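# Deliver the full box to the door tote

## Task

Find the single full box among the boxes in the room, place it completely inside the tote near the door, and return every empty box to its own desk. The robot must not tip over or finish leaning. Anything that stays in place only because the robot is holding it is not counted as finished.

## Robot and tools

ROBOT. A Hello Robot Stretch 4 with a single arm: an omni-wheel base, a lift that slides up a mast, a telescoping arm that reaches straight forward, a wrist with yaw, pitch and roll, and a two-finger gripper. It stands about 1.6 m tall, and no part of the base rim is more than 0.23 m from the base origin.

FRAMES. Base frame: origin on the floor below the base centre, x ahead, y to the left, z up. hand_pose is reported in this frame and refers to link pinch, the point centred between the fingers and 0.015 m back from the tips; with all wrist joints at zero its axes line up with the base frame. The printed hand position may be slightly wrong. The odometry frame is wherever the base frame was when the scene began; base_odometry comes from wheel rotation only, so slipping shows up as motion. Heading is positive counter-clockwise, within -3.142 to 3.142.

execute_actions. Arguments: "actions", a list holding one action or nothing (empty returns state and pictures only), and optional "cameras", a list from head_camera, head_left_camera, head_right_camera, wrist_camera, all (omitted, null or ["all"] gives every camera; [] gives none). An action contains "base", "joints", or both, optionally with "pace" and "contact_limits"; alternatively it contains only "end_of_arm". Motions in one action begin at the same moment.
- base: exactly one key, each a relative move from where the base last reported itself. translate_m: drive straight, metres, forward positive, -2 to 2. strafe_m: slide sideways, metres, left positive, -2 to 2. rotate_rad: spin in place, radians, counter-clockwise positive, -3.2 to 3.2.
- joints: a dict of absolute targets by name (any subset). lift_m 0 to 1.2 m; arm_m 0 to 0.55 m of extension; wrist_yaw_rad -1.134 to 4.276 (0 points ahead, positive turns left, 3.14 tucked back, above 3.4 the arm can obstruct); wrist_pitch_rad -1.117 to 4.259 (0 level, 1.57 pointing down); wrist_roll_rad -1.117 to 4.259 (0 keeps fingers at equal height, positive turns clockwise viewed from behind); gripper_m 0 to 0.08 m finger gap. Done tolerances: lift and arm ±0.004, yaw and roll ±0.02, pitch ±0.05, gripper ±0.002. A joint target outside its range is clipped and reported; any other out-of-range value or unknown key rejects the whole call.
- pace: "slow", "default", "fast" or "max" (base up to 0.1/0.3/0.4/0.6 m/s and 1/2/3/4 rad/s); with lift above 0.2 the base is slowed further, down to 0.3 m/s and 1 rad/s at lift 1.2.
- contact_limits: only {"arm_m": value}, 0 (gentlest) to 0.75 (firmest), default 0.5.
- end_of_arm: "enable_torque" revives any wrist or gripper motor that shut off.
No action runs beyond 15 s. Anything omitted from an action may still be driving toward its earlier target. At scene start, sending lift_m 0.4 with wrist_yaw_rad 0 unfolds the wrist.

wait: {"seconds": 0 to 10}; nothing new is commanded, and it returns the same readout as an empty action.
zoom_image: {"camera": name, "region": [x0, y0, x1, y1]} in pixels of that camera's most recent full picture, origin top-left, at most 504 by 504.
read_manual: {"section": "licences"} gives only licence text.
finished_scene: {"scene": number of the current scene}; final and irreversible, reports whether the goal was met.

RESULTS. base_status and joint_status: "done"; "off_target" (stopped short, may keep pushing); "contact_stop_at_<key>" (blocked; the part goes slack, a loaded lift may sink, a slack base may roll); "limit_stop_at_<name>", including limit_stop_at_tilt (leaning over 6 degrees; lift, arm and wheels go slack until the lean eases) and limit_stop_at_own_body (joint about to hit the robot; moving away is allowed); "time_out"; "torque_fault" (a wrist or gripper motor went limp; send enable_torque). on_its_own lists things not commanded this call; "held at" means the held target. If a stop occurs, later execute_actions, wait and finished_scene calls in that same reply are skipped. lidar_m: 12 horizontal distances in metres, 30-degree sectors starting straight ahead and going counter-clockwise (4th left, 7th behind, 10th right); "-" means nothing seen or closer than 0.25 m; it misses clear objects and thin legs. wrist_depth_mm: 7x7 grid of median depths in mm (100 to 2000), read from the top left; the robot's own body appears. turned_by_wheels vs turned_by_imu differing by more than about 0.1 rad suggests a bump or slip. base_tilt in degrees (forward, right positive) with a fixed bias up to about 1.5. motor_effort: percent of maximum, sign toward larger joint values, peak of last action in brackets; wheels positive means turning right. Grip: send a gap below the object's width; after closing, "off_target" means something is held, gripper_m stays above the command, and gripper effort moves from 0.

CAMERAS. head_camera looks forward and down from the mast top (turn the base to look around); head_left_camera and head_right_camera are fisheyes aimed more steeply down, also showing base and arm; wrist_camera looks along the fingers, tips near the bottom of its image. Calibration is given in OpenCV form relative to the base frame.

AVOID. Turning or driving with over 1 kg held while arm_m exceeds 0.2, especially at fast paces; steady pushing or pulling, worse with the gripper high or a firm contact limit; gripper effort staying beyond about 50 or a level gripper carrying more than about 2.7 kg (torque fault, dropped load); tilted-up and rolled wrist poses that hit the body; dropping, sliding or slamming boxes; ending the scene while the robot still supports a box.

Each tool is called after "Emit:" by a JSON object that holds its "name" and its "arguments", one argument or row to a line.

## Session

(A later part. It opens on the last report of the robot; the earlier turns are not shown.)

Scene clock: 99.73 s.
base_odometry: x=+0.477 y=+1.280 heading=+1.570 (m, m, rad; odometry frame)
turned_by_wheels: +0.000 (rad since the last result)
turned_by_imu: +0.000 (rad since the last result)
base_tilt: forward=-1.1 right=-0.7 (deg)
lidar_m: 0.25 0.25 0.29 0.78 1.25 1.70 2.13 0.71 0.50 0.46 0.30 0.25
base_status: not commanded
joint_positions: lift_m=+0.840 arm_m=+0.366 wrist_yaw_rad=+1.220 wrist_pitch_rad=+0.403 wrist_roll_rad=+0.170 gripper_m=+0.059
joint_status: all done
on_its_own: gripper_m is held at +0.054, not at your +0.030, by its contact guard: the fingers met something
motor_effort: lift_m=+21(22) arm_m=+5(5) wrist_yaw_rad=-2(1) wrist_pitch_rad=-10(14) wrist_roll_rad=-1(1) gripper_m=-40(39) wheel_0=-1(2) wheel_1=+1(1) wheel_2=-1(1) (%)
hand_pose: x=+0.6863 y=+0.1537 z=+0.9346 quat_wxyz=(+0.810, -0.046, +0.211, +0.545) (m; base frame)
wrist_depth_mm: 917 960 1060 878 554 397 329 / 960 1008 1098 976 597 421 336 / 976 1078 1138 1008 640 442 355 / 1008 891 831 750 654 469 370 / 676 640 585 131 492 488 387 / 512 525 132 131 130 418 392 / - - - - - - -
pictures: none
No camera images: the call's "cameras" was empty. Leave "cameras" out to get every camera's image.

Also empty; other desks must exist.

Emit:
{"name": "execute_actions", "arguments": {
  "actions": [
    {"joints":{"wrist_pitch_rad":1.57}}
  ],
  "cameras": []
}}

Emit:
{"name": "execute_actions", "arguments": {
  "actions": [
    {"joints":{"lift_m":0.786},"pace":"slow"}
  ],
  "cameras": []
}}

Emit:
{"name": "execute_actions", "arguments": {
  "actions": [
    {"joints":{"gripper_m":0.08}}
  ],
  "cameras": []
}}

Emit:
{"name": "execute_actions", "arguments": {
  "actions": [
    {"joints":{"lift_m":0.88},"pace":"fast"}
  ],
  "cameras": ["wrist_camera"]
}}

Emit:
{"name": "execute_actions", "arguments": {
  "actions": [
    {"base":{"translate_m":-0.5},"joints":{"arm_m":0.0,"wrist_roll_rad":0},"pace":"fast"}
  ],
  "cameras": []
}}

Emit:
{"name": "execute_actions", "arguments": {
  "actions": [
    {"base":{"rotate_rad":2.8},"joints":{"lift_m":0.5},"pace":"fast"}
  ]
}}

Scene clock: 108.03 s.
base_odometry: x=+0.477 y=+1.280 heading=+1.570 (m, m, rad; odometry frame)
turned_by_wheels: +0.000 (rad since the last result)
turned_by_imu: +0.000 (rad since the last result)
base_tilt: forward=-1.1 right=-0.8 (deg)
lidar_m: 0.25 0.25 0.30 0.80 1.23 1.71 2.12 0.71 0.52 0.47 0.31 0.25
base_status: not commanded
joint_positions: lift_m=+0.840 arm_m=+0.366 wrist_yaw_rad=+1.220 wrist_pitch_rad=+1.570 wrist_roll_rad=+0.170 gripper_m=+0.059
joint_status: all done
on_its_own: gripper_m is held at +0.054, not at your +0.030, by its contact guard: the fingers met something
motor_effort: lift_m=+21(21) arm_m=+5(5) wrist_yaw_rad=+0(0) wrist_pitch_rad=+0(8) wrist_roll_rad=+0(1) gripper_m=-41(38) wheel_0=-1(1) wheel_1=+1(1) wheel_2=+0(1) (%)
hand_pose: x=+0.6192 y=-0.0299 z=+0.8053 quat_wxyz=(+0.612, -0.354, +0.612, +0.355) (m; base frame)
wrist_depth_mm: 238 237 236 232 229 225 224 / 242 240 236 231 230 228 226 / 242 239 236 234 233 229 228 / 244 240 239 237 234 229 228 / 245 242 238 131 232 232 229 / 246 242 132 131 131 231 230 / - - - - - - -
pictures: none
No camera images: the call's "cameras" was empty. Leave "cameras" out to get every camera's image.

Scene clock: 109.37 s.
base_odometry: x=+0.477 y=+1.280 heading=+1.570 (m, m, rad; odometry frame)
turned_by_wheels: +0.000 (rad since the last result)
turned_by_imu: +0.000 (rad since the last result)
base_tilt: forward=-1.1 right=-0.7 (deg)
lidar_m: 0.25 0.25 0.30 0.79 1.23 1.70 2.07 0.71 0.50 0.47 0.30 0.25
base_status: not commanded
joint_positions: lift_m=+0.786 arm_m=+0.366 wrist_yaw_rad=+1.220 wrist_pitch_rad=+1.570 wrist_roll_rad=+0.170 gripper_m=+0.059
joint_status: all done
on_its_own: gripper_m is held at +0.054, not at your +0.030, by its contact guard: the fingers met something
motor_effort: lift_m=+16(21) arm_m=+5(5) wrist_yaw_rad=+1(1) wrist_pitch_rad=-1(0) wrist_roll_rad=-1(1) gripper_m=-39(40) wheel_0=-2(2) wheel_1=+1(1) wheel_2=-1(1) (%)
hand_pose: x=+0.6192 y=-0.0299 z=+0.7518 quat_wxyz=(+0.612, -0.354, +0.612, +0.355) (m; base frame)
wrist_depth_mm: 185 183 181 180 177 175 - / 186 185 181 180 177 177 175 / 187 185 183 181 179 177 176 / 189 187 183 182 180 178 177 / 189 187 185 131 180 179 178 / 190 187 132 131 130 179 178 / - - - - - - -
pictures: none
No camera images: the call's "cameras" was empty. Leave "cameras" out to get every camera's image.

Scene clock: 110.30 s.
base_odometry: x=+0.477 y=+1.280 heading=+1.570 (m, m, rad; odometry frame)
turned_by_wheels: +0.000 (rad since the last result)
turned_by_imu: +0.000 (rad since the last result)
base_tilt: forward=-1.1 right=-0.8 (deg)
lidar_m: 0.25 0.25 0.31 0.81 1.24 1.70 2.11 0.71 0.50 0.47 0.29 0.25
base_status: not commanded
joint_positions: lift_m=+0.786 arm_m=+0.366 wrist_yaw_rad=+1.220 wrist_pitch_rad=+1.570 wrist_roll_rad=+0.170 gripper_m=+0.080
joint_status: all done
motor_effort: lift_m=+16(16) arm_m=+5(5) wrist_yaw_rad=+0(0) wrist_pitch_rad=-1(2) wrist_roll_rad=-1(1) gripper_m=+3(38) wheel_0=-1(2) wheel_1=+1(1) wheel_2=-1(1) (%)
hand_pose: x=+0.6192 y=-0.0299 z=+0.7518 quat_wxyz=(+0.612, -0.354, +0.612, +0.355) (m; base frame)
wrist_depth_mm: 185 184 181 179 177 175 - / 186 183 182 181 178 176 175 / 187 185 183 181 179 177 176 / 187 187 184 181 180 178 176 / 190 188 185 133 180 178 177 / 190 110 135 134 132 179 - / - - - - 132 - -
pictures: none
No camera images: the call's "cameras" was empty. Leave "cameras" out to get every camera's image.

Scene clock: 111.47 s.
base_odometry: x=+0.477 y=+1.280 heading=+1.570 (m, m, rad; odometry frame)
turned_by_wheels: +0.000 (rad since the last result)
turned_by_imu: +0.000 (rad since the last result)
base_tilt: forward=-0.9 right=-0.9 (deg)
lidar_m: 0.25 0.25 0.28 0.79 1.25 1.69 2.12 0.73 0.51 0.47 0.29 0.25
base_status: not commanded
joint_positions: lift_m=+0.880 arm_m=+0.366 wrist_yaw_rad=+1.220 wrist_pitch_rad=+1.570 wrist_roll_rad=+0.170 gripper_m=+0.080
joint_status: all done
motor_effort: lift_m=+21(23) arm_m=+5(5) wrist_yaw_rad=+0(1) wrist_pitch_rad=+0(1) wrist_roll_rad=-1(1) gripper_m=+2(2) wheel_0=-2(2) wheel_1=+1(1) wheel_2=-1(1) (%)
hand_pose: x=+0.6192 y=-0.0299 z=+0.8454 quat_wxyz=(+0.612, -0.354, +0.612, +0.355) (m; base frame)
wrist_depth_mm: 278 277 273 271 270 265 263 / 283 278 274 273 270 266 265 / 283 281 277 274 270 267 266 / 285 281 278 274 272 268 266 / 286 283 279 227 273 270 267 / 287 110 152 228 227 270 268 / - - - - 145 - -
pictures: wrist_camera
camera_calibration (this result's frames):
wrist_camera: T_world_to_cam=[[0.891622, -0.450688, -0.0434821, -0.526789], [-0.449836, -0.892664, 0.0282685, 0.278971], [-0.0515552, -0.00564493, -0.998654, 1.02884], [0, 0, 0, 1]] pos_world=[0.64823, 0.0174172, 0.996664]
Images, in order (width x height): wrist_camera 616x392.

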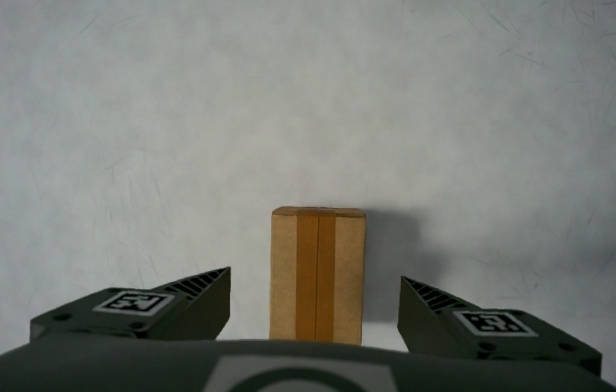

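Scene clock: 114.20 s.
base_odometry: x=+0.476 y=+0.780 heading=+1.570 (m, m, rad; odometry frame)
turned_by_wheels: +0.000 (rad since the last result)
turned_by_imu: +0.000 (rad since the last result)
base_tilt: forward=-1.1 right=-0.9 (deg)
lidar_m: 0.68 0.71 1.02 1.18 1.22 1.68 1.61 0.72 0.49 0.47 0.51 0.71
base_status: done
joint_positions: lift_m=+0.880 arm_m=+0.001 wrist_yaw_rad=+1.220 wrist_pitch_rad=+1.570 wrist_roll_rad=+0.000 gripper_m=+0.080
joint_status: all done
motor_effort: lift_m=+21(21) arm_m=-5(5) wrist_yaw_rad=-1(1) wrist_pitch_rad=-1(2) wrist_roll_rad=-2(4) gripper_m=+1(2) wheel_0=+0(5) wheel_1=+1(8) wheel_2=+0(9) (%)
hand_pose: x=+0.2539 y=-0.0299 z=+0.8454 quat_wxyz=(+0.580, -0.405, +0.579, +0.405) (m; base frame)
wrist_depth_mm: 1025 976 991 960 976 960 946 / 1025 991 1008 976 976 960 946 / 1025 1025 976 991 960 946 946 / 1008 1025 788 991 960 960 960 / 1042 1008 778 1008 991 976 960 / 1042 110 152 991 991 960 976 / - - - - 145 - -
pictures: none
No camera images: the call's "cameras" was empty. Leave "cameras" out to get every camera's image.

Scene clock: 116.90 s.
base_odometry: x=+0.476 y=+0.780 heading=-1.913 (m, m, rad; odometry frame)
turned_by_wheels: +2.800 (rad since the last result)
turned_by_imu: +2.799 (rad since the last result)
base_tilt: forward=-0.9 right=-0.8 (deg)
lidar_m: 2.25 1.15 0.59 0.48 0.48 0.55 0.70 0.68 0.79 1.18 1.18 1.32
base_status: done
joint_positions: lift_m=+0.500 arm_m=+0.001 wrist_yaw_rad=+1.220 wrist_pitch_rad=+1.570 wrist_roll_rad=+0.000 gripper_m=+0.080
joint_status: all done
motor_effort: lift_m=+17(20) arm_m=-5(5) wrist_yaw_rad=+0(0) wrist_pitch_rad=-1(2) wrist_roll_rad=-2(2) gripper_m=+2(2) wheel_0=+1(7) wheel_1=+0(7) wheel_2=+0(7) (%)
hand_pose: x=+0.2539 y=-0.0299 z=+0.4657 quat_wxyz=(+0.580, -0.405, +0.579, +0.405) (m; base frame)
wrist_depth_mm: 627 615 615 603 597 591 580 / 621 621 621 609 597 597 591 / 415 407 484 609 603 603 591 / 415 410 407 609 603 615 597 / 415 413 410 609 609 603 603 / 415 110 153 615 621 609 603 / - - - - 145 - -
pictures: head_camera, head_left_camera, head_right_camera, wrist_camera
camera_calibration (this result's frames):
wrist_camera: T_world_to_cam=[[0.954894, -0.293767, -0.0433448, -0.229087], [-0.292744, -0.955767, 0.0284509, 0.0835219], [-0.0497855, -0.0144786, -0.998655, 0.630139], [0, 0, 0, 1]] pos_world=[0.274576, 0.0216529, 0.616986]
Images, in order (width x height): head_camera 420x560, head_left_camera 420x672, head_right_camera 420x672, wrist_camera 616x392.

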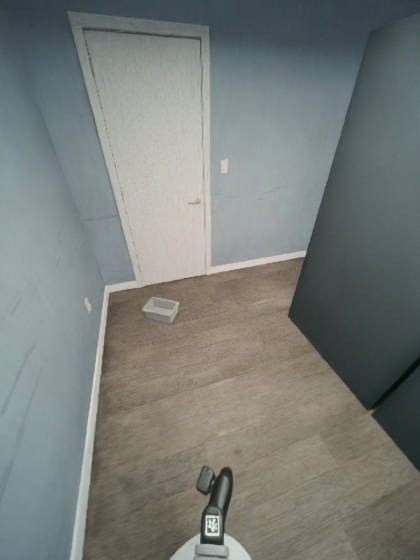

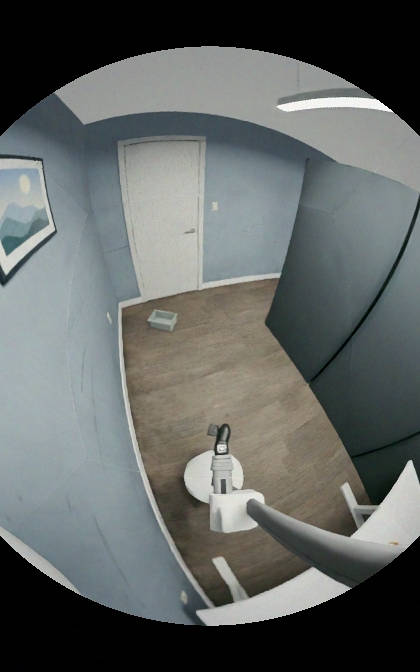

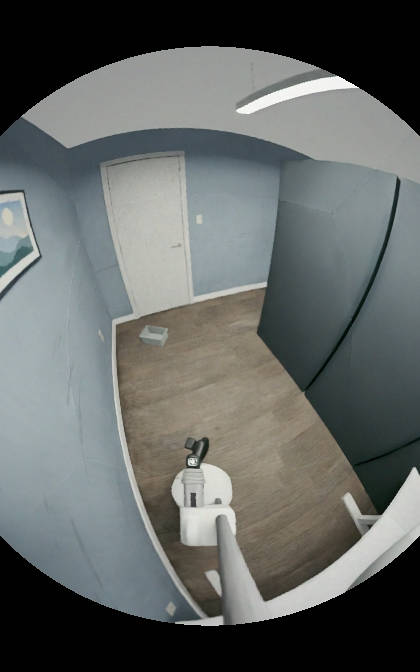

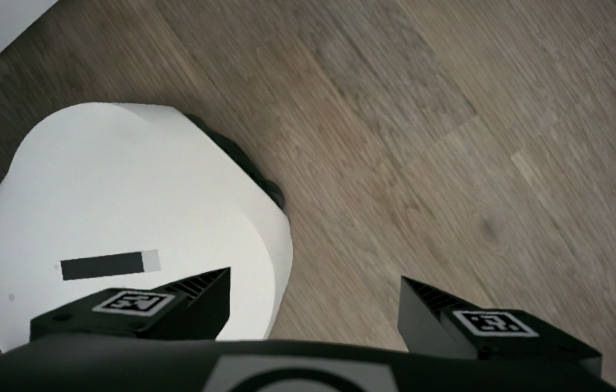

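Emit:
{"name": "execute_actions", "arguments": {
  "actions": [
    {"base":{"translate_m":1.8},"joints":{"lift_m":0.3},"pace":"max"}
  ],
  "cameras": []
}}

Emit:
{"name": "execute_actions", "arguments": {
  "actions": [
    {"base":{"rotate_rad":-1.228},"pace":"fast"}
  ],
  "cameras": ["head_camera","head_left_camera"]
}}

Scene clock: 130.87 s.
base_odometry: x=-0.128 y=-0.916 heading=-1.913 (m, m, rad; odometry frame)
turned_by_wheels: +0.000 (rad since the last result)
turned_by_imu: +0.000 (rad since the last result)
base_tilt: forward=-1.1 right=-0.8 (deg)
lidar_m: 0.52 0.48 0.60 0.47 0.40 1.22 1.98 1.40 0.72 0.69 1.35 0.66
base_status: done
joint_positions: lift_m=+0.300 arm_m=+0.001 wrist_yaw_rad=+1.220 wrist_pitch_rad=+1.570 wrist_roll_rad=+0.000 gripper_m=+0.080
joint_status: all done
motor_effort: lift_m=+18(18) arm_m=-5(5) wrist_yaw_rad=-1(2) wrist_pitch_rad=-1(3) wrist_roll_rad=-2(3) gripper_m=+2(2) wheel_0=+0(5) wheel_1=-1(8) wheel_2=+0(12) (%)
hand_pose: x=+0.2539 y=-0.0299 z=+0.2656 quat_wxyz=(+0.580, -0.405, +0.579, +0.405) (m; base frame)
wrist_depth_mm: 427 421 415 407 404 404 349 / 218 418 421 407 410 402 399 / 210 213 418 418 410 407 402 / 211 209 277 418 413 407 410 / 211 210 230 421 413 413 407 / 212 110 153 421 415 413 410 / - - - - 145 - -
pictures: none
No camera images: the call's "cameras" was empty. Leave "cameras" out to get every camera's image.

Scene clock: 132.43 s.
base_odometry: x=-0.128 y=-0.916 heading=-3.141 (m, m, rad; odometry frame)
turned_by_wheels: -1.228 (rad since the last result)
turned_by_imu: -1.228 (rad since the last result)
base_tilt: forward=-1.0 right=-0.7 (deg)
lidar_m: 2.15 0.79 0.58 0.49 0.53 0.79 0.49 1.15 1.56 2.37 0.84 0.68
base_status: done
joint_positions: lift_m=+0.300 arm_m=+0.001 wrist_yaw_rad=+1.220 wrist_pitch_rad=+1.570 wrist_roll_rad=+0.000 gripper_m=+0.080
joint_status: not commanded
motor_effort: lift_m=+18(18) arm_m=-5(5) wrist_yaw_rad=+1(2) wrist_pitch_rad=+0(1) wrist_roll_rad=-3(2) gripper_m=+1(2) wheel_0=-1(7) wheel_1=+0(9) wheel_2=-1(7) (%)
hand_pose: x=+0.2539 y=-0.0299 z=+0.2656 quat_wxyz=(+0.580, -0.405, +0.579, +0.405) (m; base frame)
wrist_depth_mm: 421 415 418 410 407 402 399 / 218 418 418 413 407 407 402 / 210 215 418 413 410 407 402 / 211 211 255 415 415 410 404 / 211 210 229 418 413 410 407 / 213 110 152 415 413 410 407 / - - - - 145 - -
pictures: head_camera, head_left_camera
Images, in order (width x height): head_camera 420x560, head_left_camera 420x672.

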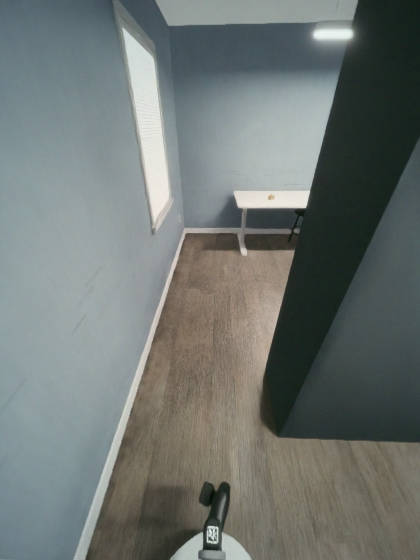

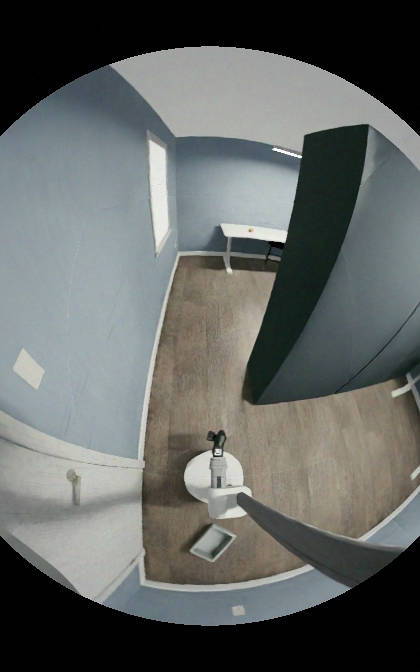

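Emit:
{"name": "execute_actions", "arguments": {
  "actions": [
    {"base":{"translate_m":1.6},"pace":"max"}
  ],
  "cameras": ["head_camera","head_right_camera"]
}}

Scene clock: 141.00 s.
base_odometry: x=-1.728 y=-0.917 heading=-3.141 (m, m, rad; odometry frame)
turned_by_wheels: +0.000 (rad since the last result)
turned_by_imu: +0.000 (rad since the last result)
base_tilt: forward=-1.0 right=-0.8 (deg)
lidar_m: 1.21 0.77 0.58 0.56 0.57 0.83 2.07 0.63 0.73 2.08 1.75 1.25
base_status: done
joint_positions: lift_m=+0.300 arm_m=+0.001 wrist_yaw_rad=+1.220 wrist_pitch_rad=+1.570 wrist_roll_rad=+0.000 gripper_m=+0.080
joint_status: not commanded
motor_effort: lift_m=+18(18) arm_m=-5(5) wrist_yaw_rad=+1(1) wrist_pitch_rad=-2(2) wrist_roll_rad=-2(2) gripper_m=+1(0) wheel_0=-1(8) wheel_1=-2(7) wheel_2=+1(13) (%)
hand_pose: x=+0.2539 y=-0.0299 z=+0.2656 quat_wxyz=(+0.580, -0.405, +0.579, +0.405) (m; base frame)
wrist_depth_mm: 421 418 415 410 404 402 397 / 217 421 415 410 407 402 397 / 210 214 415 415 413 404 399 / 211 210 258 418 413 407 404 / 211 210 229 418 415 410 404 / 211 110 152 418 418 410 407 / - - - - 145 - -
pictures: head_camera, head_right_camera
Images, in order (width x height): head_camera 420x560, head_right_camera 420x672.

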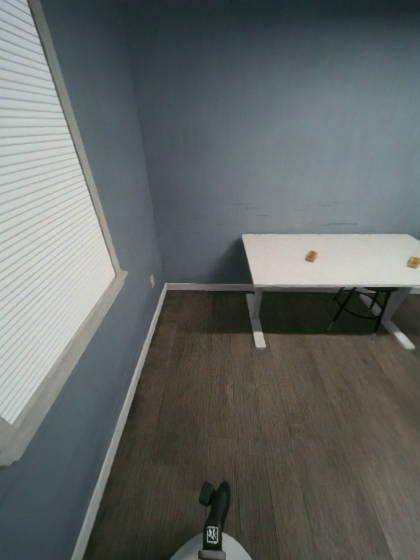

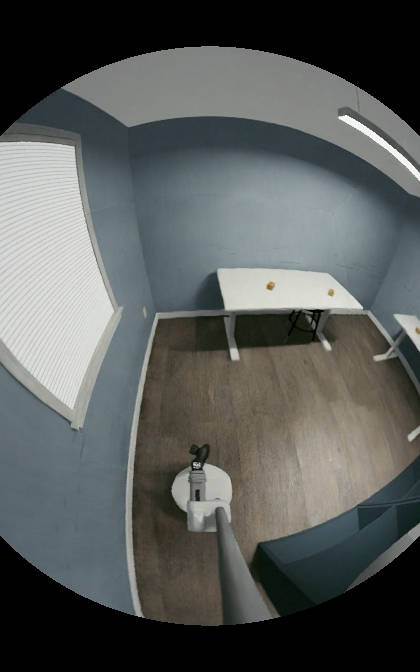

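Emit:
{"name": "execute_actions", "arguments": {
  "actions": [
    {"base":{"strafe_m":-0.66},"pace":"max"}
  ],
  "cameras": []
}}

Emit:
{"name": "execute_actions", "arguments": {
  "actions": [
    {"base":{"translate_m":0.7},"joints":{"lift_m":0.92},"pace":"max"}
  ],
  "cameras": ["head_camera","head_right_camera"]
}}

Emit:
{"name": "zoom_image", "arguments": {
  "camera": "head_camera",
  "region": [100, 240, 420, 480]
}}

Scene clock: 149.30 s.
base_odometry: x=-1.728 y=-0.257 heading=-3.141 (m, m, rad; odometry frame)
turned_by_wheels: +0.000 (rad since the last result)
turned_by_imu: -0.002 (rad since the last result)
base_tilt: forward=-1.0 right=-0.8 (deg)
lidar_m: 1.19 1.24 1.24 1.21 1.26 0.51 0.52 0.51 0.72 1.68 1.77 1.26
base_status: done
joint_positions: lift_m=+0.300 arm_m=+0.001 wrist_yaw_rad=+1.220 wrist_pitch_rad=+1.570 wrist_roll_rad=+0.000 gripper_m=+0.080
joint_status: not commanded
motor_effort: lift_m=+19(18) arm_m=-5(5) wrist_yaw_rad=-1(0) wrist_pitch_rad=-4(2) wrist_roll_rad=-3(2) gripper_m=+3(2) wheel_0=-1(13) wheel_1=+0(13) wheel_2=+1(0) (%)
hand_pose: x=+0.2539 y=-0.0299 z=+0.2656 quat_wxyz=(+0.580, -0.405, +0.579, +0.405) (m; base frame)
wrist_depth_mm: 427 421 418 407 407 404 399 / 218 418 413 413 410 402 399 / 210 214 415 415 410 404 404 / 210 210 277 415 413 404 404 / 211 210 230 418 415 410 402 / 211 110 152 421 413 407 410 / - - - - 146 - -
pictures: none
No camera images: the call's "cameras" was empty. Leave "cameras" out to get every camera's image.

Scene clock: 152.10 s.
base_odometry: x=-2.428 y=-0.257 heading=+3.141 (m, m, rad; odometry frame)
turned_by_wheels: +0.000 (rad since the last result)
turned_by_imu: +0.000 (rad since the last result)
base_tilt: forward=-1.0 right=-0.7 (deg)
lidar_m: 0.49 0.52 1.25 1.20 1.25 1.75 1.21 1.26 1.72 1.67 0.74 0.53
base_status: done
joint_positions: lift_m=+0.920 arm_m=+0.001 wrist_yaw_rad=+1.220 wrist_pitch_rad=+1.570 wrist_roll_rad=+0.000 gripper_m=+0.080
joint_status: all done
motor_effort: lift_m=+20(24) arm_m=-5(5) wrist_yaw_rad=+0(1) wrist_pitch_rad=-3(2) wrist_roll_rad=-2(2) gripper_m=+1(1) wheel_0=-2(8) wheel_1=-2(7) wheel_2=+0(13) (%)
hand_pose: x=+0.2539 y=-0.0299 z=+0.8855 quat_wxyz=(+0.580, -0.405, +0.579, +0.405) (m; base frame)
wrist_depth_mm: 1025 1025 1025 1008 1008 960 317 / 1042 1042 1025 1008 991 991 976 / 1042 1060 1042 1008 1008 991 991 / 1042 1042 809 1042 1008 1025 1008 / 1078 1042 831 1025 1025 1008 1008 / 1042 110 152 1042 1042 1042 1008 / - - - - 146 - -
pictures: head_camera, head_right_camera
Images, in order (width x height): head_camera 420x560, head_right_camera 420x672.

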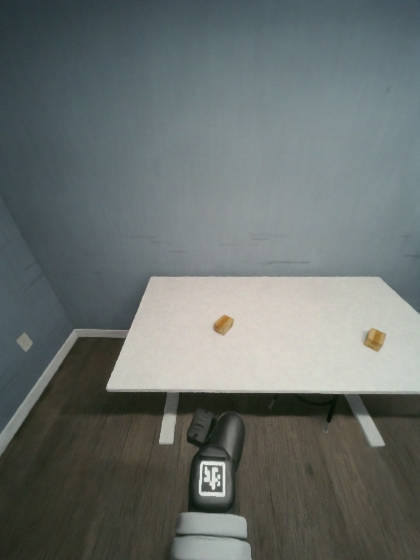

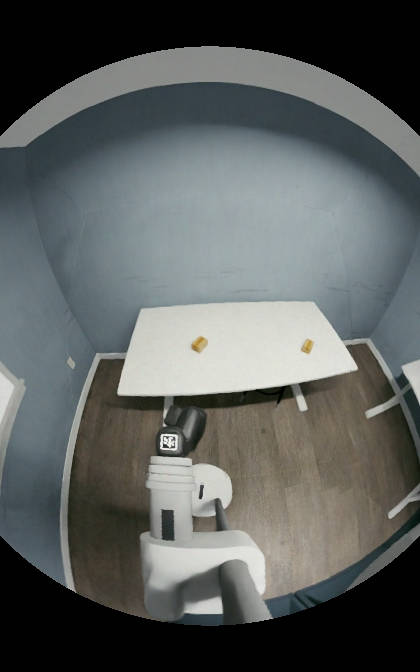

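Region (100, 240, 420, 480) of head_camera's 420x560 image, scaled by 1.575, with more detail than that image has; it fills the top 378 rows of this view, and the rest is white.

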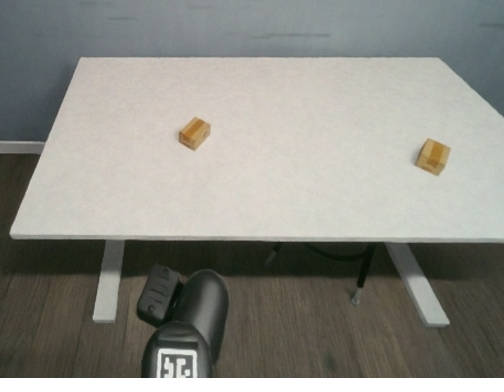

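Emit:
{"name": "execute_actions", "arguments": {
  "actions": [
    {"base":{"strafe_m":-0.105},"joints":{"wrist_yaw_rad":2.35,"arm_m":0.2},"pace":"fast"}
  ],
  "cameras": []
}}

Emit:
{"name": "execute_actions", "arguments": {
  "actions": [
    {"base":{"translate_m":0.22},"joints":{"arm_m":0.385},"pace":"fast"}
  ],
  "cameras": ["wrist_camera","head_right_camera"]
}}

Scene clock: 161.03 s.
base_odometry: x=-2.428 y=-0.152 heading=+3.141 (m, m, rad; odometry frame)
turned_by_wheels: +0.000 (rad since the last result)
turned_by_imu: +0.000 (rad since the last result)
base_tilt: forward=-1.0 right=-0.8 (deg)
lidar_m: 0.50 0.54 0.71 1.29 1.36 1.28 1.20 1.25 1.64 1.58 0.75 0.54
base_status: done
joint_positions: lift_m=+0.920 arm_m=+0.199 wrist_yaw_rad=+2.350 wrist_pitch_rad=+1.570 wrist_roll_rad=+0.000 gripper_m=+0.080
joint_status: all done
motor_effort: lift_m=+20(20) arm_m=+5(6) wrist_yaw_rad=+1(8) wrist_pitch_rad=-3(2) wrist_roll_rad=-2(2) gripper_m=+1(1) wheel_0=-2(9) wheel_1=+0(9) wheel_2=+1(0) (%)
hand_pose: x=+0.4322 y=+0.0615 z=+0.8855 quat_wxyz=(+0.273, -0.652, +0.273, +0.653) (m; base frame)
wrist_depth_mm: 1025 1025 820 1008 991 991 960 / 1060 820 820 1008 1008 991 976 / 1042 842 831 1025 1025 1008 976 / 1042 1025 1042 1042 1025 960 307 / 1060 1078 1025 1042 1025 310 307 / 1078 110 152 1060 315 310 307 / - - - - 146 - -
pictures: none
No camera images: the call's "cameras" was empty. Leave "cameras" out to get every camera's image.

Scene clock: 162.97 s.
base_odometry: x=-2.648 y=-0.152 heading=+3.142 (m, m, rad; odometry frame)
turned_by_wheels: +0.000 (rad since the last result)
turned_by_imu: +0.000 (rad since the last result)
base_tilt: forward=-1.0 right=-0.9 (deg)
lidar_m: 0.29 0.30 0.41 1.28 1.38 1.88 1.43 1.49 1.65 1.58 0.43 0.32
base_status: done
joint_positions: lift_m=+0.920 arm_m=+0.384 wrist_yaw_rad=+2.350 wrist_pitch_rad=+1.570 wrist_roll_rad=+0.000 gripper_m=+0.080
joint_status: all done
motor_effort: lift_m=+20(20) arm_m=+5(7) wrist_yaw_rad=+0(2) wrist_pitch_rad=-3(2) wrist_roll_rad=-2(2) gripper_m=+2(2) wheel_0=+0(5) wheel_1=+1(6) wheel_2=+0(9) (%)
hand_pose: x=+0.6172 y=+0.0615 z=+0.8855 quat_wxyz=(+0.273, -0.652, +0.273, +0.653) (m; base frame)
wrist_depth_mm: 691 317 312 310 306 304 301 / 324 319 314 314 309 306 301 / 325 320 319 314 312 306 303 / 325 322 319 267 309 309 306 / 325 325 319 267 314 312 306 / 329 110 152 319 315 309 307 / - - - - 146 - -
pictures: head_right_camera, wrist_camera
camera_calibration (this result's frames):
wrist_camera: T_world_to_cam=[[0.673259, 0.738134, -0.0433598, -0.420532], [0.739364, -0.672693, 0.0287379, -0.389425], [-0.00795534, -0.0514067, -0.998646, 1.04517], [0, 0, 0, 1]] pos_world=[0.579368, 0.102174, 1.03671]
Images, in order (width x height): head_right_camera 420x672, wrist_camera 616x392.

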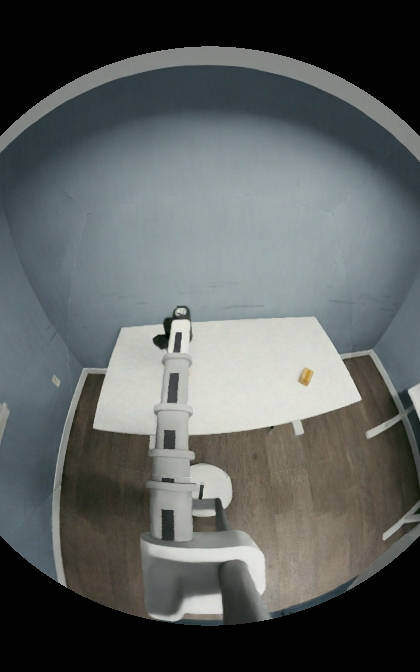

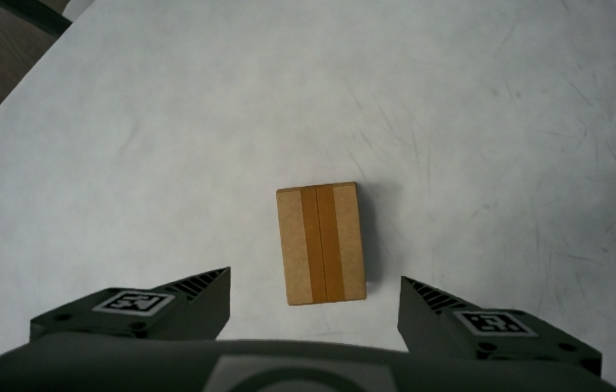

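Emit:
{"name": "execute_actions", "arguments": {
  "actions": [
    {"base":{"strafe_m":0.013},"joints":{"arm_m":0.376,"wrist_roll_rad":-0.09,"lift_m":0.84}}
  ],
  "cameras": ["wrist_camera"]
}}

Scene clock: 168.77 s.
base_odometry: x=-2.648 y=-0.165 heading=-3.141 (m, m, rad; odometry frame)
turned_by_wheels: +0.000 (rad since the last result)
turned_by_imu: +0.000 (rad since the last result)
base_tilt: forward=-1.1 right=-0.9 (deg)
lidar_m: 0.26 0.32 0.40 1.29 1.35 1.89 1.42 1.49 1.66 1.60 0.43 0.31
base_status: done
joint_positions: lift_m=+0.840 arm_m=+0.377 wrist_yaw_rad=+2.350 wrist_pitch_rad=+1.570 wrist_roll_rad=-0.090 gripper_m=+0.080
joint_status: all done
motor_effort: lift_m=+17(19) arm_m=-5(7) wrist_yaw_rad=-1(1) wrist_pitch_rad=-2(3) wrist_roll_rad=-3(4) gripper_m=+2(3) wheel_0=+1(6) wheel_1=+2(9) wheel_2=+0(1) (%)
hand_pose: x=+0.6099 y=+0.0615 z=+0.8057 quat_wxyz=(+0.243, -0.664, +0.243, +0.664) (m; base frame)
wrist_depth_mm: 239 238 235 234 230 228 226 / 243 239 236 234 232 229 226 / 243 240 237 235 233 229 229 / 243 240 238 235 234 232 229 / 245 243 240 186 234 233 229 / 245 110 153 188 186 232 231 / - - - - 145 - -
pictures: wrist_camera
camera_calibration (this result's frames):
wrist_camera: T_world_to_cam=[[0.604236, 0.795628, -0.0433019, -0.380594], [0.796798, -0.603569, 0.0285834, -0.420878], [-0.0033939, -0.051774, -0.998653, 0.962743], [0, 0, 0, 1]] pos_world=[0.568591, 0.098627, 0.956996]
Images, in order (width x height): wrist_camera 616x392.

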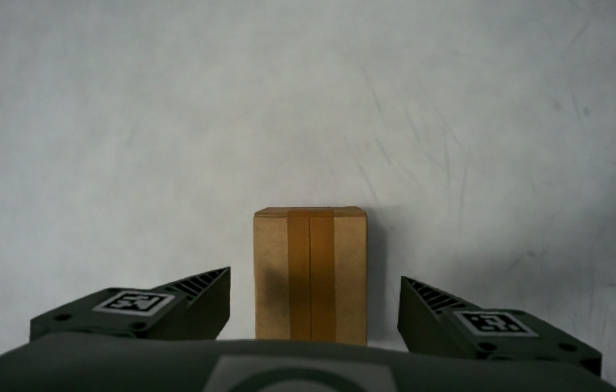

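Emit:
{"name": "execute_actions", "arguments": {
  "actions": [
    {"joints":{"lift_m":0.784,"arm_m":0.370}}
  ],
  "cameras": ["wrist_camera"]
}}

Emit:
{"name": "execute_actions", "arguments": {
  "actions": [
    {"joints":{"gripper_m":0.03}}
  ],
  "cameras": []
}}

Emit:
{"name": "execute_actions", "arguments": {
  "actions": [
    {"joints":{"lift_m":0.84},"pace":"slow"}
  ],
  "cameras": ["wrist_camera"]
}}

Scene clock: 177.07 s.
base_odometry: x=-2.648 y=-0.165 heading=-3.141 (m, m, rad; odometry frame)
turned_by_wheels: +0.000 (rad since the last result)
turned_by_imu: +0.000 (rad since the last result)
base_tilt: forward=-1.1 right=-0.8 (deg)
lidar_m: 0.29 0.29 0.42 1.29 1.33 1.88 1.43 1.47 1.66 1.58 0.43 0.32
base_status: not commanded
joint_positions: lift_m=+0.784 arm_m=+0.371 wrist_yaw_rad=+2.350 wrist_pitch_rad=+1.570 wrist_roll_rad=-0.090 gripper_m=+0.080
joint_status: all done
motor_effort: lift_m=+17(17) arm_m=-5(6) wrist_yaw_rad=+0(1) wrist_pitch_rad=-2(1) wrist_roll_rad=-3(2) gripper_m=+0(1) wheel_0=+1(1) wheel_1=+2(2) wheel_2=+0(0) (%)
hand_pose: x=+0.6039 y=+0.0615 z=+0.7497 quat_wxyz=(+0.243, -0.664, +0.243, +0.664) (m; base frame)
wrist_depth_mm: 183 182 180 178 176 174 - / 185 183 180 179 177 176 174 / 186 183 181 179 178 176 175 / 186 184 181 180 178 177 175 / 187 185 182 131 178 178 176 / 188 110 132 132 131 177 - / - - - - 131 - -
pictures: wrist_camera
camera_calibration (this result's frames):
wrist_camera: T_world_to_cam=[[0.604188, 0.795665, -0.0432942, -0.379377], [0.796834, -0.603524, 0.0285301, -0.41447], [-0.00342871, -0.0517359, -0.998655, 0.90682], [0, 0, 0, 1]] pos_world=[0.562588, 0.0986295, 0.901]
Images, in order (width x height): wrist_camera 616x392.

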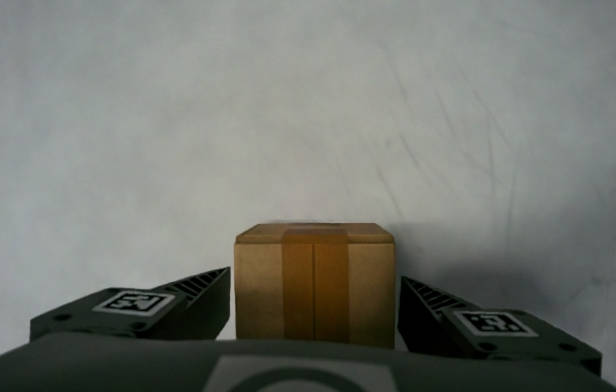

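Scene clock: 178.07 s.
base_odometry: x=-2.648 y=-0.165 heading=-3.141 (m, m, rad; odometry frame)
turned_by_wheels: +0.000 (rad since the last result)
turned_by_imu: +0.000 (rad since the last result)
base_tilt: forward=-1.1 right=-0.8 (deg)
lidar_m: 0.28 0.31 0.40 1.28 1.35 1.89 1.44 1.47 1.66 1.59 0.43 0.31
base_status: not commanded
joint_positions: lift_m=+0.784 arm_m=+0.371 wrist_yaw_rad=+2.350 wrist_pitch_rad=+1.570 wrist_roll_rad=-0.090 gripper_m=+0.060
joint_status: gripper_m off_target (ended at +0.060, target +0.030)
on_its_own: gripper_m is held at +0.054, not at your +0.030, by its contact guard: the fingers met something
motor_effort: lift_m=+16(16) arm_m=-5(5) wrist_yaw_rad=+0(0) wrist_pitch_rad=-2(2) wrist_roll_rad=-3(3) gripper_m=-40(49) wheel_0=+0(1) wheel_1=+1(2) wheel_2=+0(0) (%)
hand_pose: x=+0.6039 y=+0.0615 z=+0.7497 quat_wxyz=(+0.243, -0.664, +0.243, +0.664) (m; base frame)
wrist_depth_mm: 183 182 180 178 177 174 - / 185 182 181 179 177 175 174 / 185 183 181 179 178 176 175 / 186 184 182 180 179 176 175 / 188 185 183 131 179 177 176 / 189 185 132 131 131 177 176 / - - - - - - -
pictures: none
No camera images: the call's "cameras" was empty. Leave "cameras" out to get every camera's image.

Scene clock: 179.40 s.
base_odometry: x=-2.648 y=-0.165 heading=-3.141 (m, m, rad; odometry frame)
turned_by_wheels: +0.000 (rad since the last result)
turned_by_imu: +0.000 (rad since the last result)
base_tilt: forward=-1.0 right=-0.9 (deg)
lidar_m: 0.29 0.30 0.40 1.29 1.37 1.89 1.42 1.48 1.66 1.58 0.44 0.31
base_status: not commanded
joint_positions: lift_m=+0.840 arm_m=+0.371 wrist_yaw_rad=+2.350 wrist_pitch_rad=+1.570 wrist_roll_rad=-0.090 gripper_m=+0.060
joint_status: all done
on_its_own: gripper_m is held at +0.054, not at your +0.030, by its contact guard: the fingers met something
motor_effort: lift_m=+22(22) arm_m=-5(5) wrist_yaw_rad=+1(1) wrist_pitch_rad=-1(1) wrist_roll_rad=-2(3) gripper_m=-40(41) wheel_0=+1(1) wheel_1=+2(2) wheel_2=+0(0) (%)
hand_pose: x=+0.6039 y=+0.0615 z=+0.8053 quat_wxyz=(+0.243, -0.664, +0.243, +0.664) (m; base frame)
wrist_depth_mm: 240 237 236 235 230 228 226 / 241 238 237 234 231 229 228 / 242 239 237 235 233 229 229 / 243 241 238 236 232 230 229 / 245 241 239 131 233 232 230 / 245 242 132 132 131 231 230 / - - - - - - -
pictures: wrist_camera
camera_calibration (this result's frames):
wrist_camera: T_world_to_cam=[[0.604145, 0.795698, -0.0432942, -0.376944], [0.796867, -0.60348, 0.0285302, -0.416075], [-0.00342579, -0.0517361, -0.998655, 0.962329], [0, 0, 0, 1]] pos_world=[0.562583, 0.0986275, 0.956586]
Images, in order (width x height): wrist_camera 616x392.

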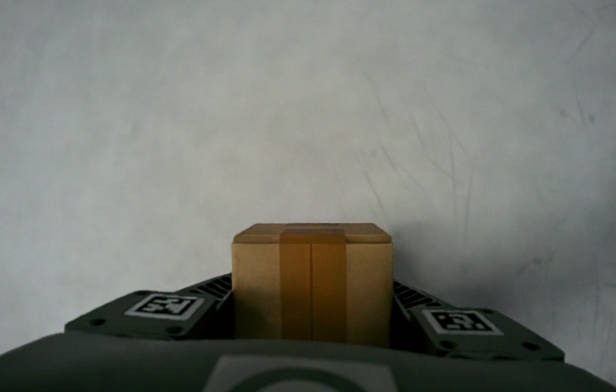

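Emit:
{"name": "execute_actions", "arguments": {
  "actions": [
    {"joints":{"wrist_pitch_rad":0.4}}
  ],
  "cameras": []
}}

Scene clock: 186.53 s.
base_odometry: x=-2.648 y=-0.165 heading=-3.141 (m, m, rad; odometry frame)
turned_by_wheels: +0.000 (rad since the last result)
turned_by_imu: +0.000 (rad since the last result)
base_tilt: forward=-1.0 right=-0.9 (deg)
lidar_m: 0.28 0.30 0.41 1.29 1.36 1.90 1.43 1.50 1.66 1.58 0.44 0.33
base_status: not commanded
joint_positions: lift_m=+0.840 arm_m=+0.371 wrist_yaw_rad=+2.350 wrist_pitch_rad=+0.403 wrist_roll_rad=-0.090 gripper_m=+0.060
joint_status: all done
on_its_own: gripper_m is held at +0.054, not at your +0.030, by its contact guard: the fingers met something
motor_effort: lift_m=+22(21) arm_m=-5(5) wrist_yaw_rad=+0(0) wrist_pitch_rad=-9(11) wrist_roll_rad=-2(3) gripper_m=-39(40) wheel_0=+1(0) wheel_1=+2(2) wheel_2=-1(0) (%)
hand_pose: x=+0.4665 y=+0.2006 z=+0.9346 quat_wxyz=(+0.369, -0.201, +0.037, +0.907) (m; base frame)
wrist_depth_mm: 1708 - - 1661 1366 1118 946 / 1863 - - 1756 1366 1138 976 / 1921 - - 1863 1499 1160 1008 / 1863 - - - 1537 1229 1025 / 1537 1576 1618 131 1430 1255 1060 / 1308 1366 132 131 131 1182 1118 / - - - - - - -
pictures: none
No camera images: the call's "cameras" was empty. Leave "cameras" out to get every camera's image.

Emit:
{"name": "execute_actions", "arguments": {
  "actions": [
    {"joints":{"wrist_pitch_rad":1.57}}
  ],
  "cameras": []
}}

Emit:
{"name": "execute_actions", "arguments": {
  "actions": [
    {"joints":{"lift_m":0.786},"pace":"slow"}
  ],
  "cameras": []
}}

Emit:
{"name": "execute_actions", "arguments": {
  "actions": [
    {"joints":{"gripper_m":0.08}}
  ],
  "cameras": []
}}

Emit:
{"name": "execute_actions", "arguments": {
  "actions": [
    {"joints":{"lift_m":0.9},"pace":"fast"}
  ],
  "cameras": ["wrist_camera"]
}}

Emit:
{"name": "execute_actions", "arguments": {
  "actions": [
    {"base":{"strafe_m":-0.68},"joints":{"arm_m":0.305,"wrist_roll_rad":0,"wrist_yaw_rad":2.3},"pace":"fast"}
  ],
  "cameras": ["wrist_camera","head_right_camera"]
}}

Scene clock: 198.77 s.
base_odometry: x=-2.648 y=-0.165 heading=-3.141 (m, m, rad; odometry frame)
turned_by_wheels: +0.000 (rad since the last result)
turned_by_imu: +0.000 (rad since the last result)
base_tilt: forward=-1.0 right=-0.8 (deg)
lidar_m: 0.28 0.32 0.40 1.27 1.36 1.89 1.43 1.48 1.67 1.60 0.44 0.30
base_status: not commanded
joint_positions: lift_m=+0.840 arm_m=+0.371 wrist_yaw_rad=+2.350 wrist_pitch_rad=+1.570 wrist_roll_rad=-0.090 gripper_m=+0.060
joint_status: all done
on_its_own: gripper_m is held at +0.054, not at your +0.030, by its contact guard: the fingers met something
motor_effort: lift_m=+22(22) arm_m=-5(5) wrist_yaw_rad=+0(0) wrist_pitch_rad=-1(7) wrist_roll_rad=-3(3) gripper_m=-40(40) wheel_0=+1(1) wheel_1=+1(2) wheel_2=+0(0) (%)
hand_pose: x=+0.6038 y=+0.0616 z=+0.8053 quat_wxyz=(+0.243, -0.664, +0.243, +0.664) (m; base frame)
wrist_depth_mm: 239 238 235 233 229 228 228 / 242 238 236 234 231 229 228 / 242 240 237 235 232 230 228 / 244 241 237 236 233 231 229 / 242 242 239 131 233 232 229 / 245 242 132 132 131 231 231 / - - - - - - -
pictures: none
No camera images: the call's "cameras" was empty. Leave "cameras" out to get every camera's image.

Scene clock: 200.10 s.
base_odometry: x=-2.648 y=-0.165 heading=-3.141 (m, m, rad; odometry frame)
turned_by_wheels: +0.000 (rad since the last result)
turned_by_imu: +0.000 (rad since the last result)
base_tilt: forward=-1.0 right=-0.7 (deg)
lidar_m: 0.29 0.30 0.43 1.28 1.36 1.88 1.44 1.48 1.65 1.58 0.45 0.32
base_status: not commanded
joint_positions: lift_m=+0.786 arm_m=+0.371 wrist_yaw_rad=+2.350 wrist_pitch_rad=+1.570 wrist_roll_rad=-0.090 gripper_m=+0.060
joint_status: all done
on_its_own: gripper_m is held at +0.054, not at your +0.030, by its contact guard: the fingers met something
motor_effort: lift_m=+16(20) arm_m=-5(5) wrist_yaw_rad=+0(1) wrist_pitch_rad=-1(1) wrist_roll_rad=-3(2) gripper_m=-40(40) wheel_0=+1(1) wheel_1=+2(2) wheel_2=+0(1) (%)
hand_pose: x=+0.6038 y=+0.0616 z=+0.7518 quat_wxyz=(+0.243, -0.664, +0.243, +0.664) (m; base frame)
wrist_depth_mm: 185 183 182 180 178 177 - / 186 185 183 181 179 177 176 / 187 185 183 181 179 178 176 / 187 186 184 182 181 179 178 / 189 186 185 131 180 179 178 / 190 187 132 131 131 179 179 / - - - - - - -
pictures: none
No camera images: the call's "cameras" was empty. Leave "cameras" out to get every camera's image.

Scene clock: 201.03 s.
base_odometry: x=-2.648 y=-0.165 heading=-3.141 (m, m, rad; odometry frame)
turned_by_wheels: +0.000 (rad since the last result)
turned_by_imu: +0.000 (rad since the last result)
base_tilt: forward=-1.1 right=-0.8 (deg)
lidar_m: 0.28 0.30 0.41 1.27 1.36 1.86 1.44 1.47 1.65 1.59 0.44 0.31
base_status: not commanded
joint_positions: lift_m=+0.786 arm_m=+0.371 wrist_yaw_rad=+2.350 wrist_pitch_rad=+1.570 wrist_roll_rad=-0.090 gripper_m=+0.080
joint_status: all done
motor_effort: lift_m=+16(16) arm_m=-5(5) wrist_yaw_rad=+0(0) wrist_pitch_rad=-1(1) wrist_roll_rad=-2(3) gripper_m=+2(39) wheel_0=+0(0) wheel_1=+2(2) wheel_2=+0(0) (%)
hand_pose: x=+0.6038 y=+0.0616 z=+0.7518 quat_wxyz=(+0.243, -0.664, +0.243, +0.664) (m; base frame)
wrist_depth_mm: 186 183 182 180 178 176 - / 186 185 183 181 179 177 176 / 188 185 183 182 180 178 176 / 188 187 183 181 181 179 177 / 189 187 184 133 181 179 178 / 190 110 135 133 133 179 - / - - - - 133 - -
pictures: none
No camera images: the call's "cameras" was empty. Leave "cameras" out to get every camera's image.

Scene clock: 202.27 s.
base_odometry: x=-2.648 y=-0.165 heading=-3.141 (m, m, rad; odometry frame)
turned_by_wheels: +0.000 (rad since the last result)
turned_by_imu: +0.000 (rad since the last result)
base_tilt: forward=-0.9 right=-0.8 (deg)
lidar_m: 0.28 0.32 0.40 1.29 1.35 1.86 1.41 1.49 1.67 1.59 0.44 0.30
base_status: not commanded
joint_positions: lift_m=+0.900 arm_m=+0.371 wrist_yaw_rad=+2.350 wrist_pitch_rad=+1.570 wrist_roll_rad=-0.090 gripper_m=+0.080
joint_status: all done
motor_effort: lift_m=+21(22) arm_m=-5(5) wrist_yaw_rad=+1(1) wrist_pitch_rad=-1(0) wrist_roll_rad=-3(2) gripper_m=+2(3) wheel_0=+1(0) wheel_1=+1(2) wheel_2=+0(0) (%)
hand_pose: x=+0.6039 y=+0.0615 z=+0.8654 quat_wxyz=(+0.243, -0.664, +0.243, +0.664) (m; base frame)
wrist_depth_mm: 300 298 296 291 290 286 283 / 301 298 294 294 289 289 285 / 303 301 300 294 291 287 286 / 306 303 300 296 293 290 286 / 306 303 301 247 294 290 287 / 307 110 152 249 247 291 290 / - - - - 146 - -
pictures: wrist_camera
camera_calibration (this result's frames):
wrist_camera: T_world_to_cam=[[0.604241, 0.795626, -0.043272, -0.374402], [0.796794, -0.603585, 0.0283751, -0.41756], [-0.00354235, -0.0516243, -0.99866, 1.02237], [0, 0, 0, 1]] pos_world=[0.562559, 0.09863, 1.01665]
Images, in order (width x height): wrist_camera 616x392.

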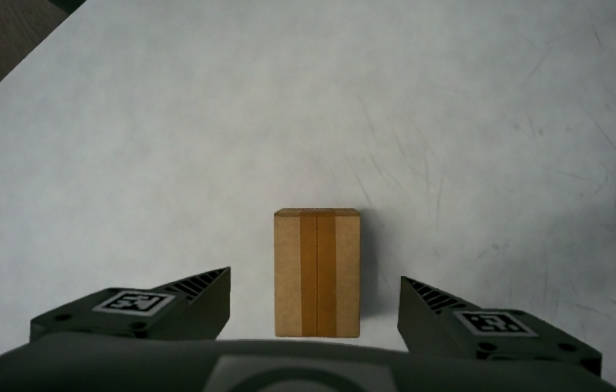

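Scene clock: 205.33 s.
base_odometry: x=-2.648 y=+0.515 heading=+3.142 (m, m, rad; odometry frame)
turned_by_wheels: +0.000 (rad since the last result)
turned_by_imu: -0.003 (rad since the last result)
base_tilt: forward=-1.1 right=-0.8 (deg)
lidar_m: 0.31 0.34 0.44 1.16 2.03 1.49 1.42 1.36 0.96 0.90 1.60 0.32
base_status: done
joint_positions: lift_m=+0.900 arm_m=+0.306 wrist_yaw_rad=+2.300 wrist_pitch_rad=+1.570 wrist_roll_rad=+0.000 gripper_m=+0.080
joint_status: all done
motor_effort: lift_m=+20(21) arm_m=-5(5) wrist_yaw_rad=-1(3) wrist_pitch_rad=-1(2) wrist_roll_rad=+0(1) gripper_m=+1(2) wheel_0=-2(11) wheel_1=+1(10) wheel_2=-1(0) (%)
hand_pose: x=+0.5419 y=+0.0583 z=+0.8654 quat_wxyz=(+0.289, -0.645, +0.289, +0.646) (m; base frame)
wrist_depth_mm: 820 809 296 291 290 287 282 / 1008 301 297 294 289 286 286 / 1025 300 297 294 291 289 285 / 304 303 298 294 293 287 287 / 307 304 298 248 294 291 287 / 307 110 153 249 296 290 290 / - - - - 145 - -
pictures: head_right_camera, wrist_camera
camera_calibration (this result's frames):
wrist_camera: T_world_to_cam=[[0.7088, 0.704076, -0.043346, -0.385654], [0.705329, -0.708308, 0.028481, -0.314509], [-0.0106495, -0.0507606, -0.998654, 1.02583], [0, 0, 0, 1]] pos_world=[0.506109, 0.100832, 1.01669]
Images, in order (width x height): head_right_camera 420x672, wrist_camera 616x392.

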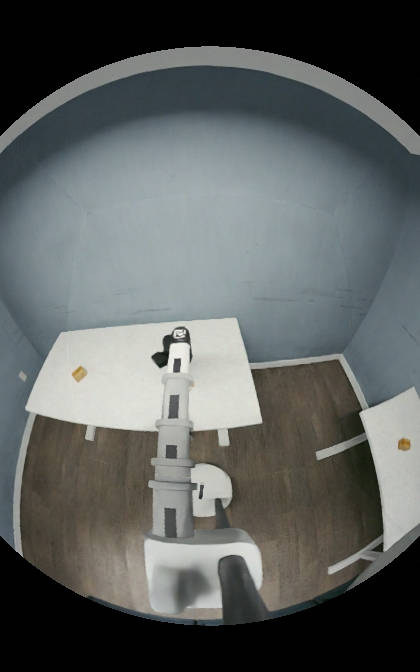

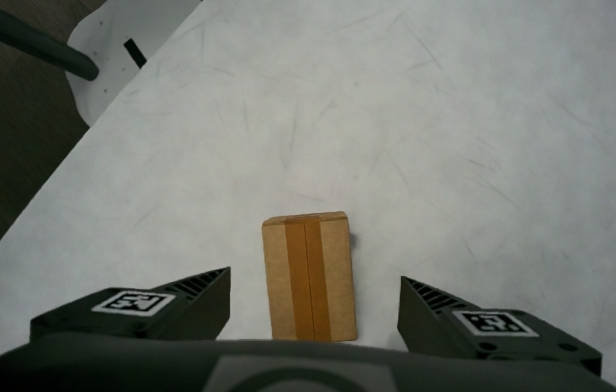

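Emit:
{"name": "execute_actions", "arguments": {
  "actions": [
    {"base":{"strafe_m":-0.008},"joints":{"wrist_roll_rad":-0.08,"lift_m":0.84}}
  ],
  "cameras": ["wrist_camera"]
}}

Scene clock: 209.93 s.
base_odometry: x=-2.648 y=+0.523 heading=-3.142 (m, m, rad; odometry frame)
turned_by_wheels: +0.000 (rad since the last result)
turned_by_imu: +0.000 (rad since the last result)
base_tilt: forward=-0.8 right=-0.8 (deg)
lidar_m: 0.30 0.33 0.44 1.17 2.05 1.49 1.42 1.34 0.95 0.90 0.94 0.33
base_status: done
joint_positions: lift_m=+0.840 arm_m=+0.306 wrist_yaw_rad=+2.300 wrist_pitch_rad=+1.570 wrist_roll_rad=-0.080 gripper_m=+0.080
joint_status: all done
motor_effort: lift_m=+17(19) arm_m=-5(5) wrist_yaw_rad=+0(0) wrist_pitch_rad=-1(2) wrist_roll_rad=-3(3) gripper_m=+1(2) wheel_0=+0(6) wheel_1=+1(9) wheel_2=+0(0) (%)
hand_pose: x=+0.5419 y=+0.0583 z=+0.8057 quat_wxyz=(+0.263, -0.656, +0.263, +0.657) (m; base frame)
wrist_depth_mm: 732 239 236 233 229 229 226 / 759 239 237 234 231 229 229 / 241 239 237 235 233 230 229 / 244 241 238 236 234 231 230 / 245 242 240 187 235 232 229 / 247 110 153 187 187 233 231 / - - - - 145 - -
pictures: wrist_camera
camera_calibration (this result's frames):
wrist_camera: T_world_to_cam=[[0.650845, 0.757975, -0.0432962, -0.360021], [0.759182, -0.650254, 0.0284983, -0.345394], [-0.00655251, -0.0514176, -0.998656, 0.964045], [0, 0, 0, 1]] pos_world=[0.502852, 0.0978617, 0.957004]
Images, in order (width x height): wrist_camera 616x392.

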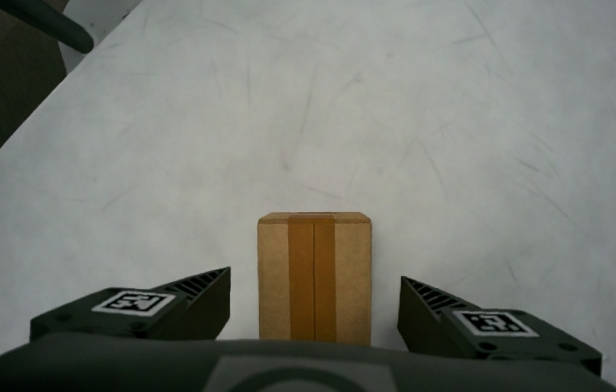

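Emit:
{"name": "execute_actions", "arguments": {
  "actions": [
    {"joints":{"lift_m":0.784}}
  ],
  "cameras": []
}}

Emit:
{"name": "execute_actions", "arguments": {
  "actions": [
    {"joints":{"gripper_m":0.03}}
  ],
  "cameras": []
}}

Emit:
{"name": "execute_actions", "arguments": {
  "actions": [
    {"joints":{"lift_m":0.84},"pace":"slow"}
  ],
  "cameras": ["wrist_camera"]
}}

Scene clock: 219.90 s.
base_odometry: x=-2.648 y=+0.523 heading=-3.142 (m, m, rad; odometry frame)
turned_by_wheels: +0.000 (rad since the last result)
turned_by_imu: +0.000 (rad since the last result)
base_tilt: forward=-1.0 right=-0.8 (deg)
lidar_m: 0.29 0.32 0.43 1.16 2.05 1.50 1.42 1.34 0.96 0.90 0.95 0.31
base_status: not commanded
joint_positions: lift_m=+0.784 arm_m=+0.306 wrist_yaw_rad=+2.300 wrist_pitch_rad=+1.570 wrist_roll_rad=-0.080 gripper_m=+0.080
joint_status: all done
motor_effort: lift_m=+16(17) arm_m=-5(5) wrist_yaw_rad=+0(1) wrist_pitch_rad=-2(2) wrist_roll_rad=-3(4) gripper_m=+3(2) wheel_0=+0(0) wheel_1=+1(1) wheel_2=+0(0) (%)
hand_pose: x=+0.5419 y=+0.0583 z=+0.7497 quat_wxyz=(+0.263, -0.656, +0.263, +0.657) (m; base frame)
wrist_depth_mm: 184 182 180 178 176 174 - / 185 183 181 179 177 176 173 / 185 183 181 180 178 176 175 / 186 184 182 180 178 176 175 / 187 185 183 131 179 178 177 / 187 110 132 131 131 177 - / - - - - 131 - -
pictures: none
No camera images: the call's "cameras" was empty. Leave "cameras" out to get every camera's image.

Scene clock: 220.90 s.
base_odometry: x=-2.648 y=+0.523 heading=-3.142 (m, m, rad; odometry frame)
turned_by_wheels: +0.000 (rad since the last result)
turned_by_imu: +0.000 (rad since the last result)
base_tilt: forward=-1.0 right=-0.8 (deg)
lidar_m: 0.31 0.33 0.43 1.16 2.04 1.51 1.43 1.31 0.96 0.90 0.95 0.32
base_status: not commanded
joint_positions: lift_m=+0.784 arm_m=+0.306 wrist_yaw_rad=+2.300 wrist_pitch_rad=+1.570 wrist_roll_rad=-0.080 gripper_m=+0.060
joint_status: gripper_m off_target (ended at +0.060, target +0.030)
on_its_own: gripper_m is held at +0.054, not at your +0.030, by its contact guard: the fingers met something
motor_effort: lift_m=+17(17) arm_m=-5(5) wrist_yaw_rad=+0(0) wrist_pitch_rad=-2(1) wrist_roll_rad=-3(3) gripper_m=-41(51) wheel_0=+0(0) wheel_1=+1(1) wheel_2=+0(0) (%)
hand_pose: x=+0.5419 y=+0.0583 z=+0.7497 quat_wxyz=(+0.263, -0.656, +0.263, +0.657) (m; base frame)
wrist_depth_mm: 185 182 180 178 177 175 - / 184 182 180 179 177 175 174 / 185 183 182 179 177 176 174 / 186 185 182 180 179 177 175 / 187 186 182 131 178 178 176 / 188 185 132 132 131 178 177 / - - - - - - -
pictures: none
No camera images: the call's "cameras" was empty. Leave "cameras" out to get every camera's image.

Scene clock: 222.23 s.
base_odometry: x=-2.648 y=+0.523 heading=-3.142 (m, m, rad; odometry frame)
turned_by_wheels: +0.000 (rad since the last result)
turned_by_imu: +0.000 (rad since the last result)
base_tilt: forward=-1.1 right=-0.6 (deg)
lidar_m: 0.31 0.33 0.44 1.17 2.04 1.47 1.43 1.31 0.95 0.91 0.97 0.33
base_status: not commanded
joint_positions: lift_m=+0.840 arm_m=+0.306 wrist_yaw_rad=+2.300 wrist_pitch_rad=+1.570 wrist_roll_rad=-0.080 gripper_m=+0.060
joint_status: all done
on_its_own: gripper_m is held at +0.054, not at your +0.030, by its contact guard: the fingers met something
motor_effort: lift_m=+21(21) arm_m=-5(5) wrist_yaw_rad=+0(1) wrist_pitch_rad=-2(2) wrist_roll_rad=-3(3) gripper_m=-40(41) wheel_0=+0(1) wheel_1=+1(1) wheel_2=+0(0) (%)
hand_pose: x=+0.5419 y=+0.0583 z=+0.8053 quat_wxyz=(+0.263, -0.656, +0.263, +0.657) (m; base frame)
wrist_depth_mm: 732 237 236 233 230 229 227 / 759 238 236 234 232 229 226 / 244 239 237 236 232 230 228 / 244 240 238 236 233 231 229 / 244 242 238 131 234 233 230 / 245 243 132 132 130 231 231 / - - - - - - -
pictures: wrist_camera
camera_calibration (this result's frames):
wrist_camera: T_world_to_cam=[[0.650796, 0.758017, -0.0432962, -0.360014], [0.759224, -0.650205, 0.0284988, -0.345407], [-0.00654883, -0.0514184, -0.998656, 0.963629], [0, 0, 0, 1]] pos_world=[0.502848, 0.0978593, 0.95659]
Images, in order (width x height): wrist_camera 616x392.

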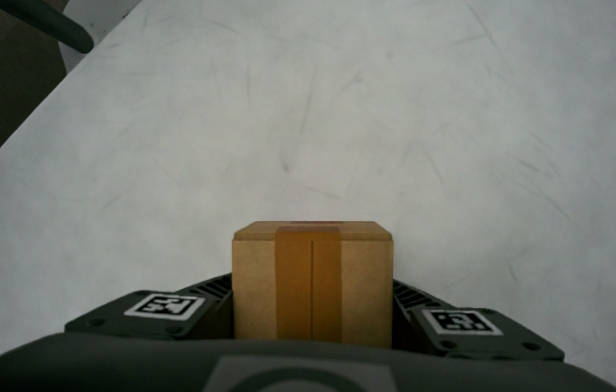

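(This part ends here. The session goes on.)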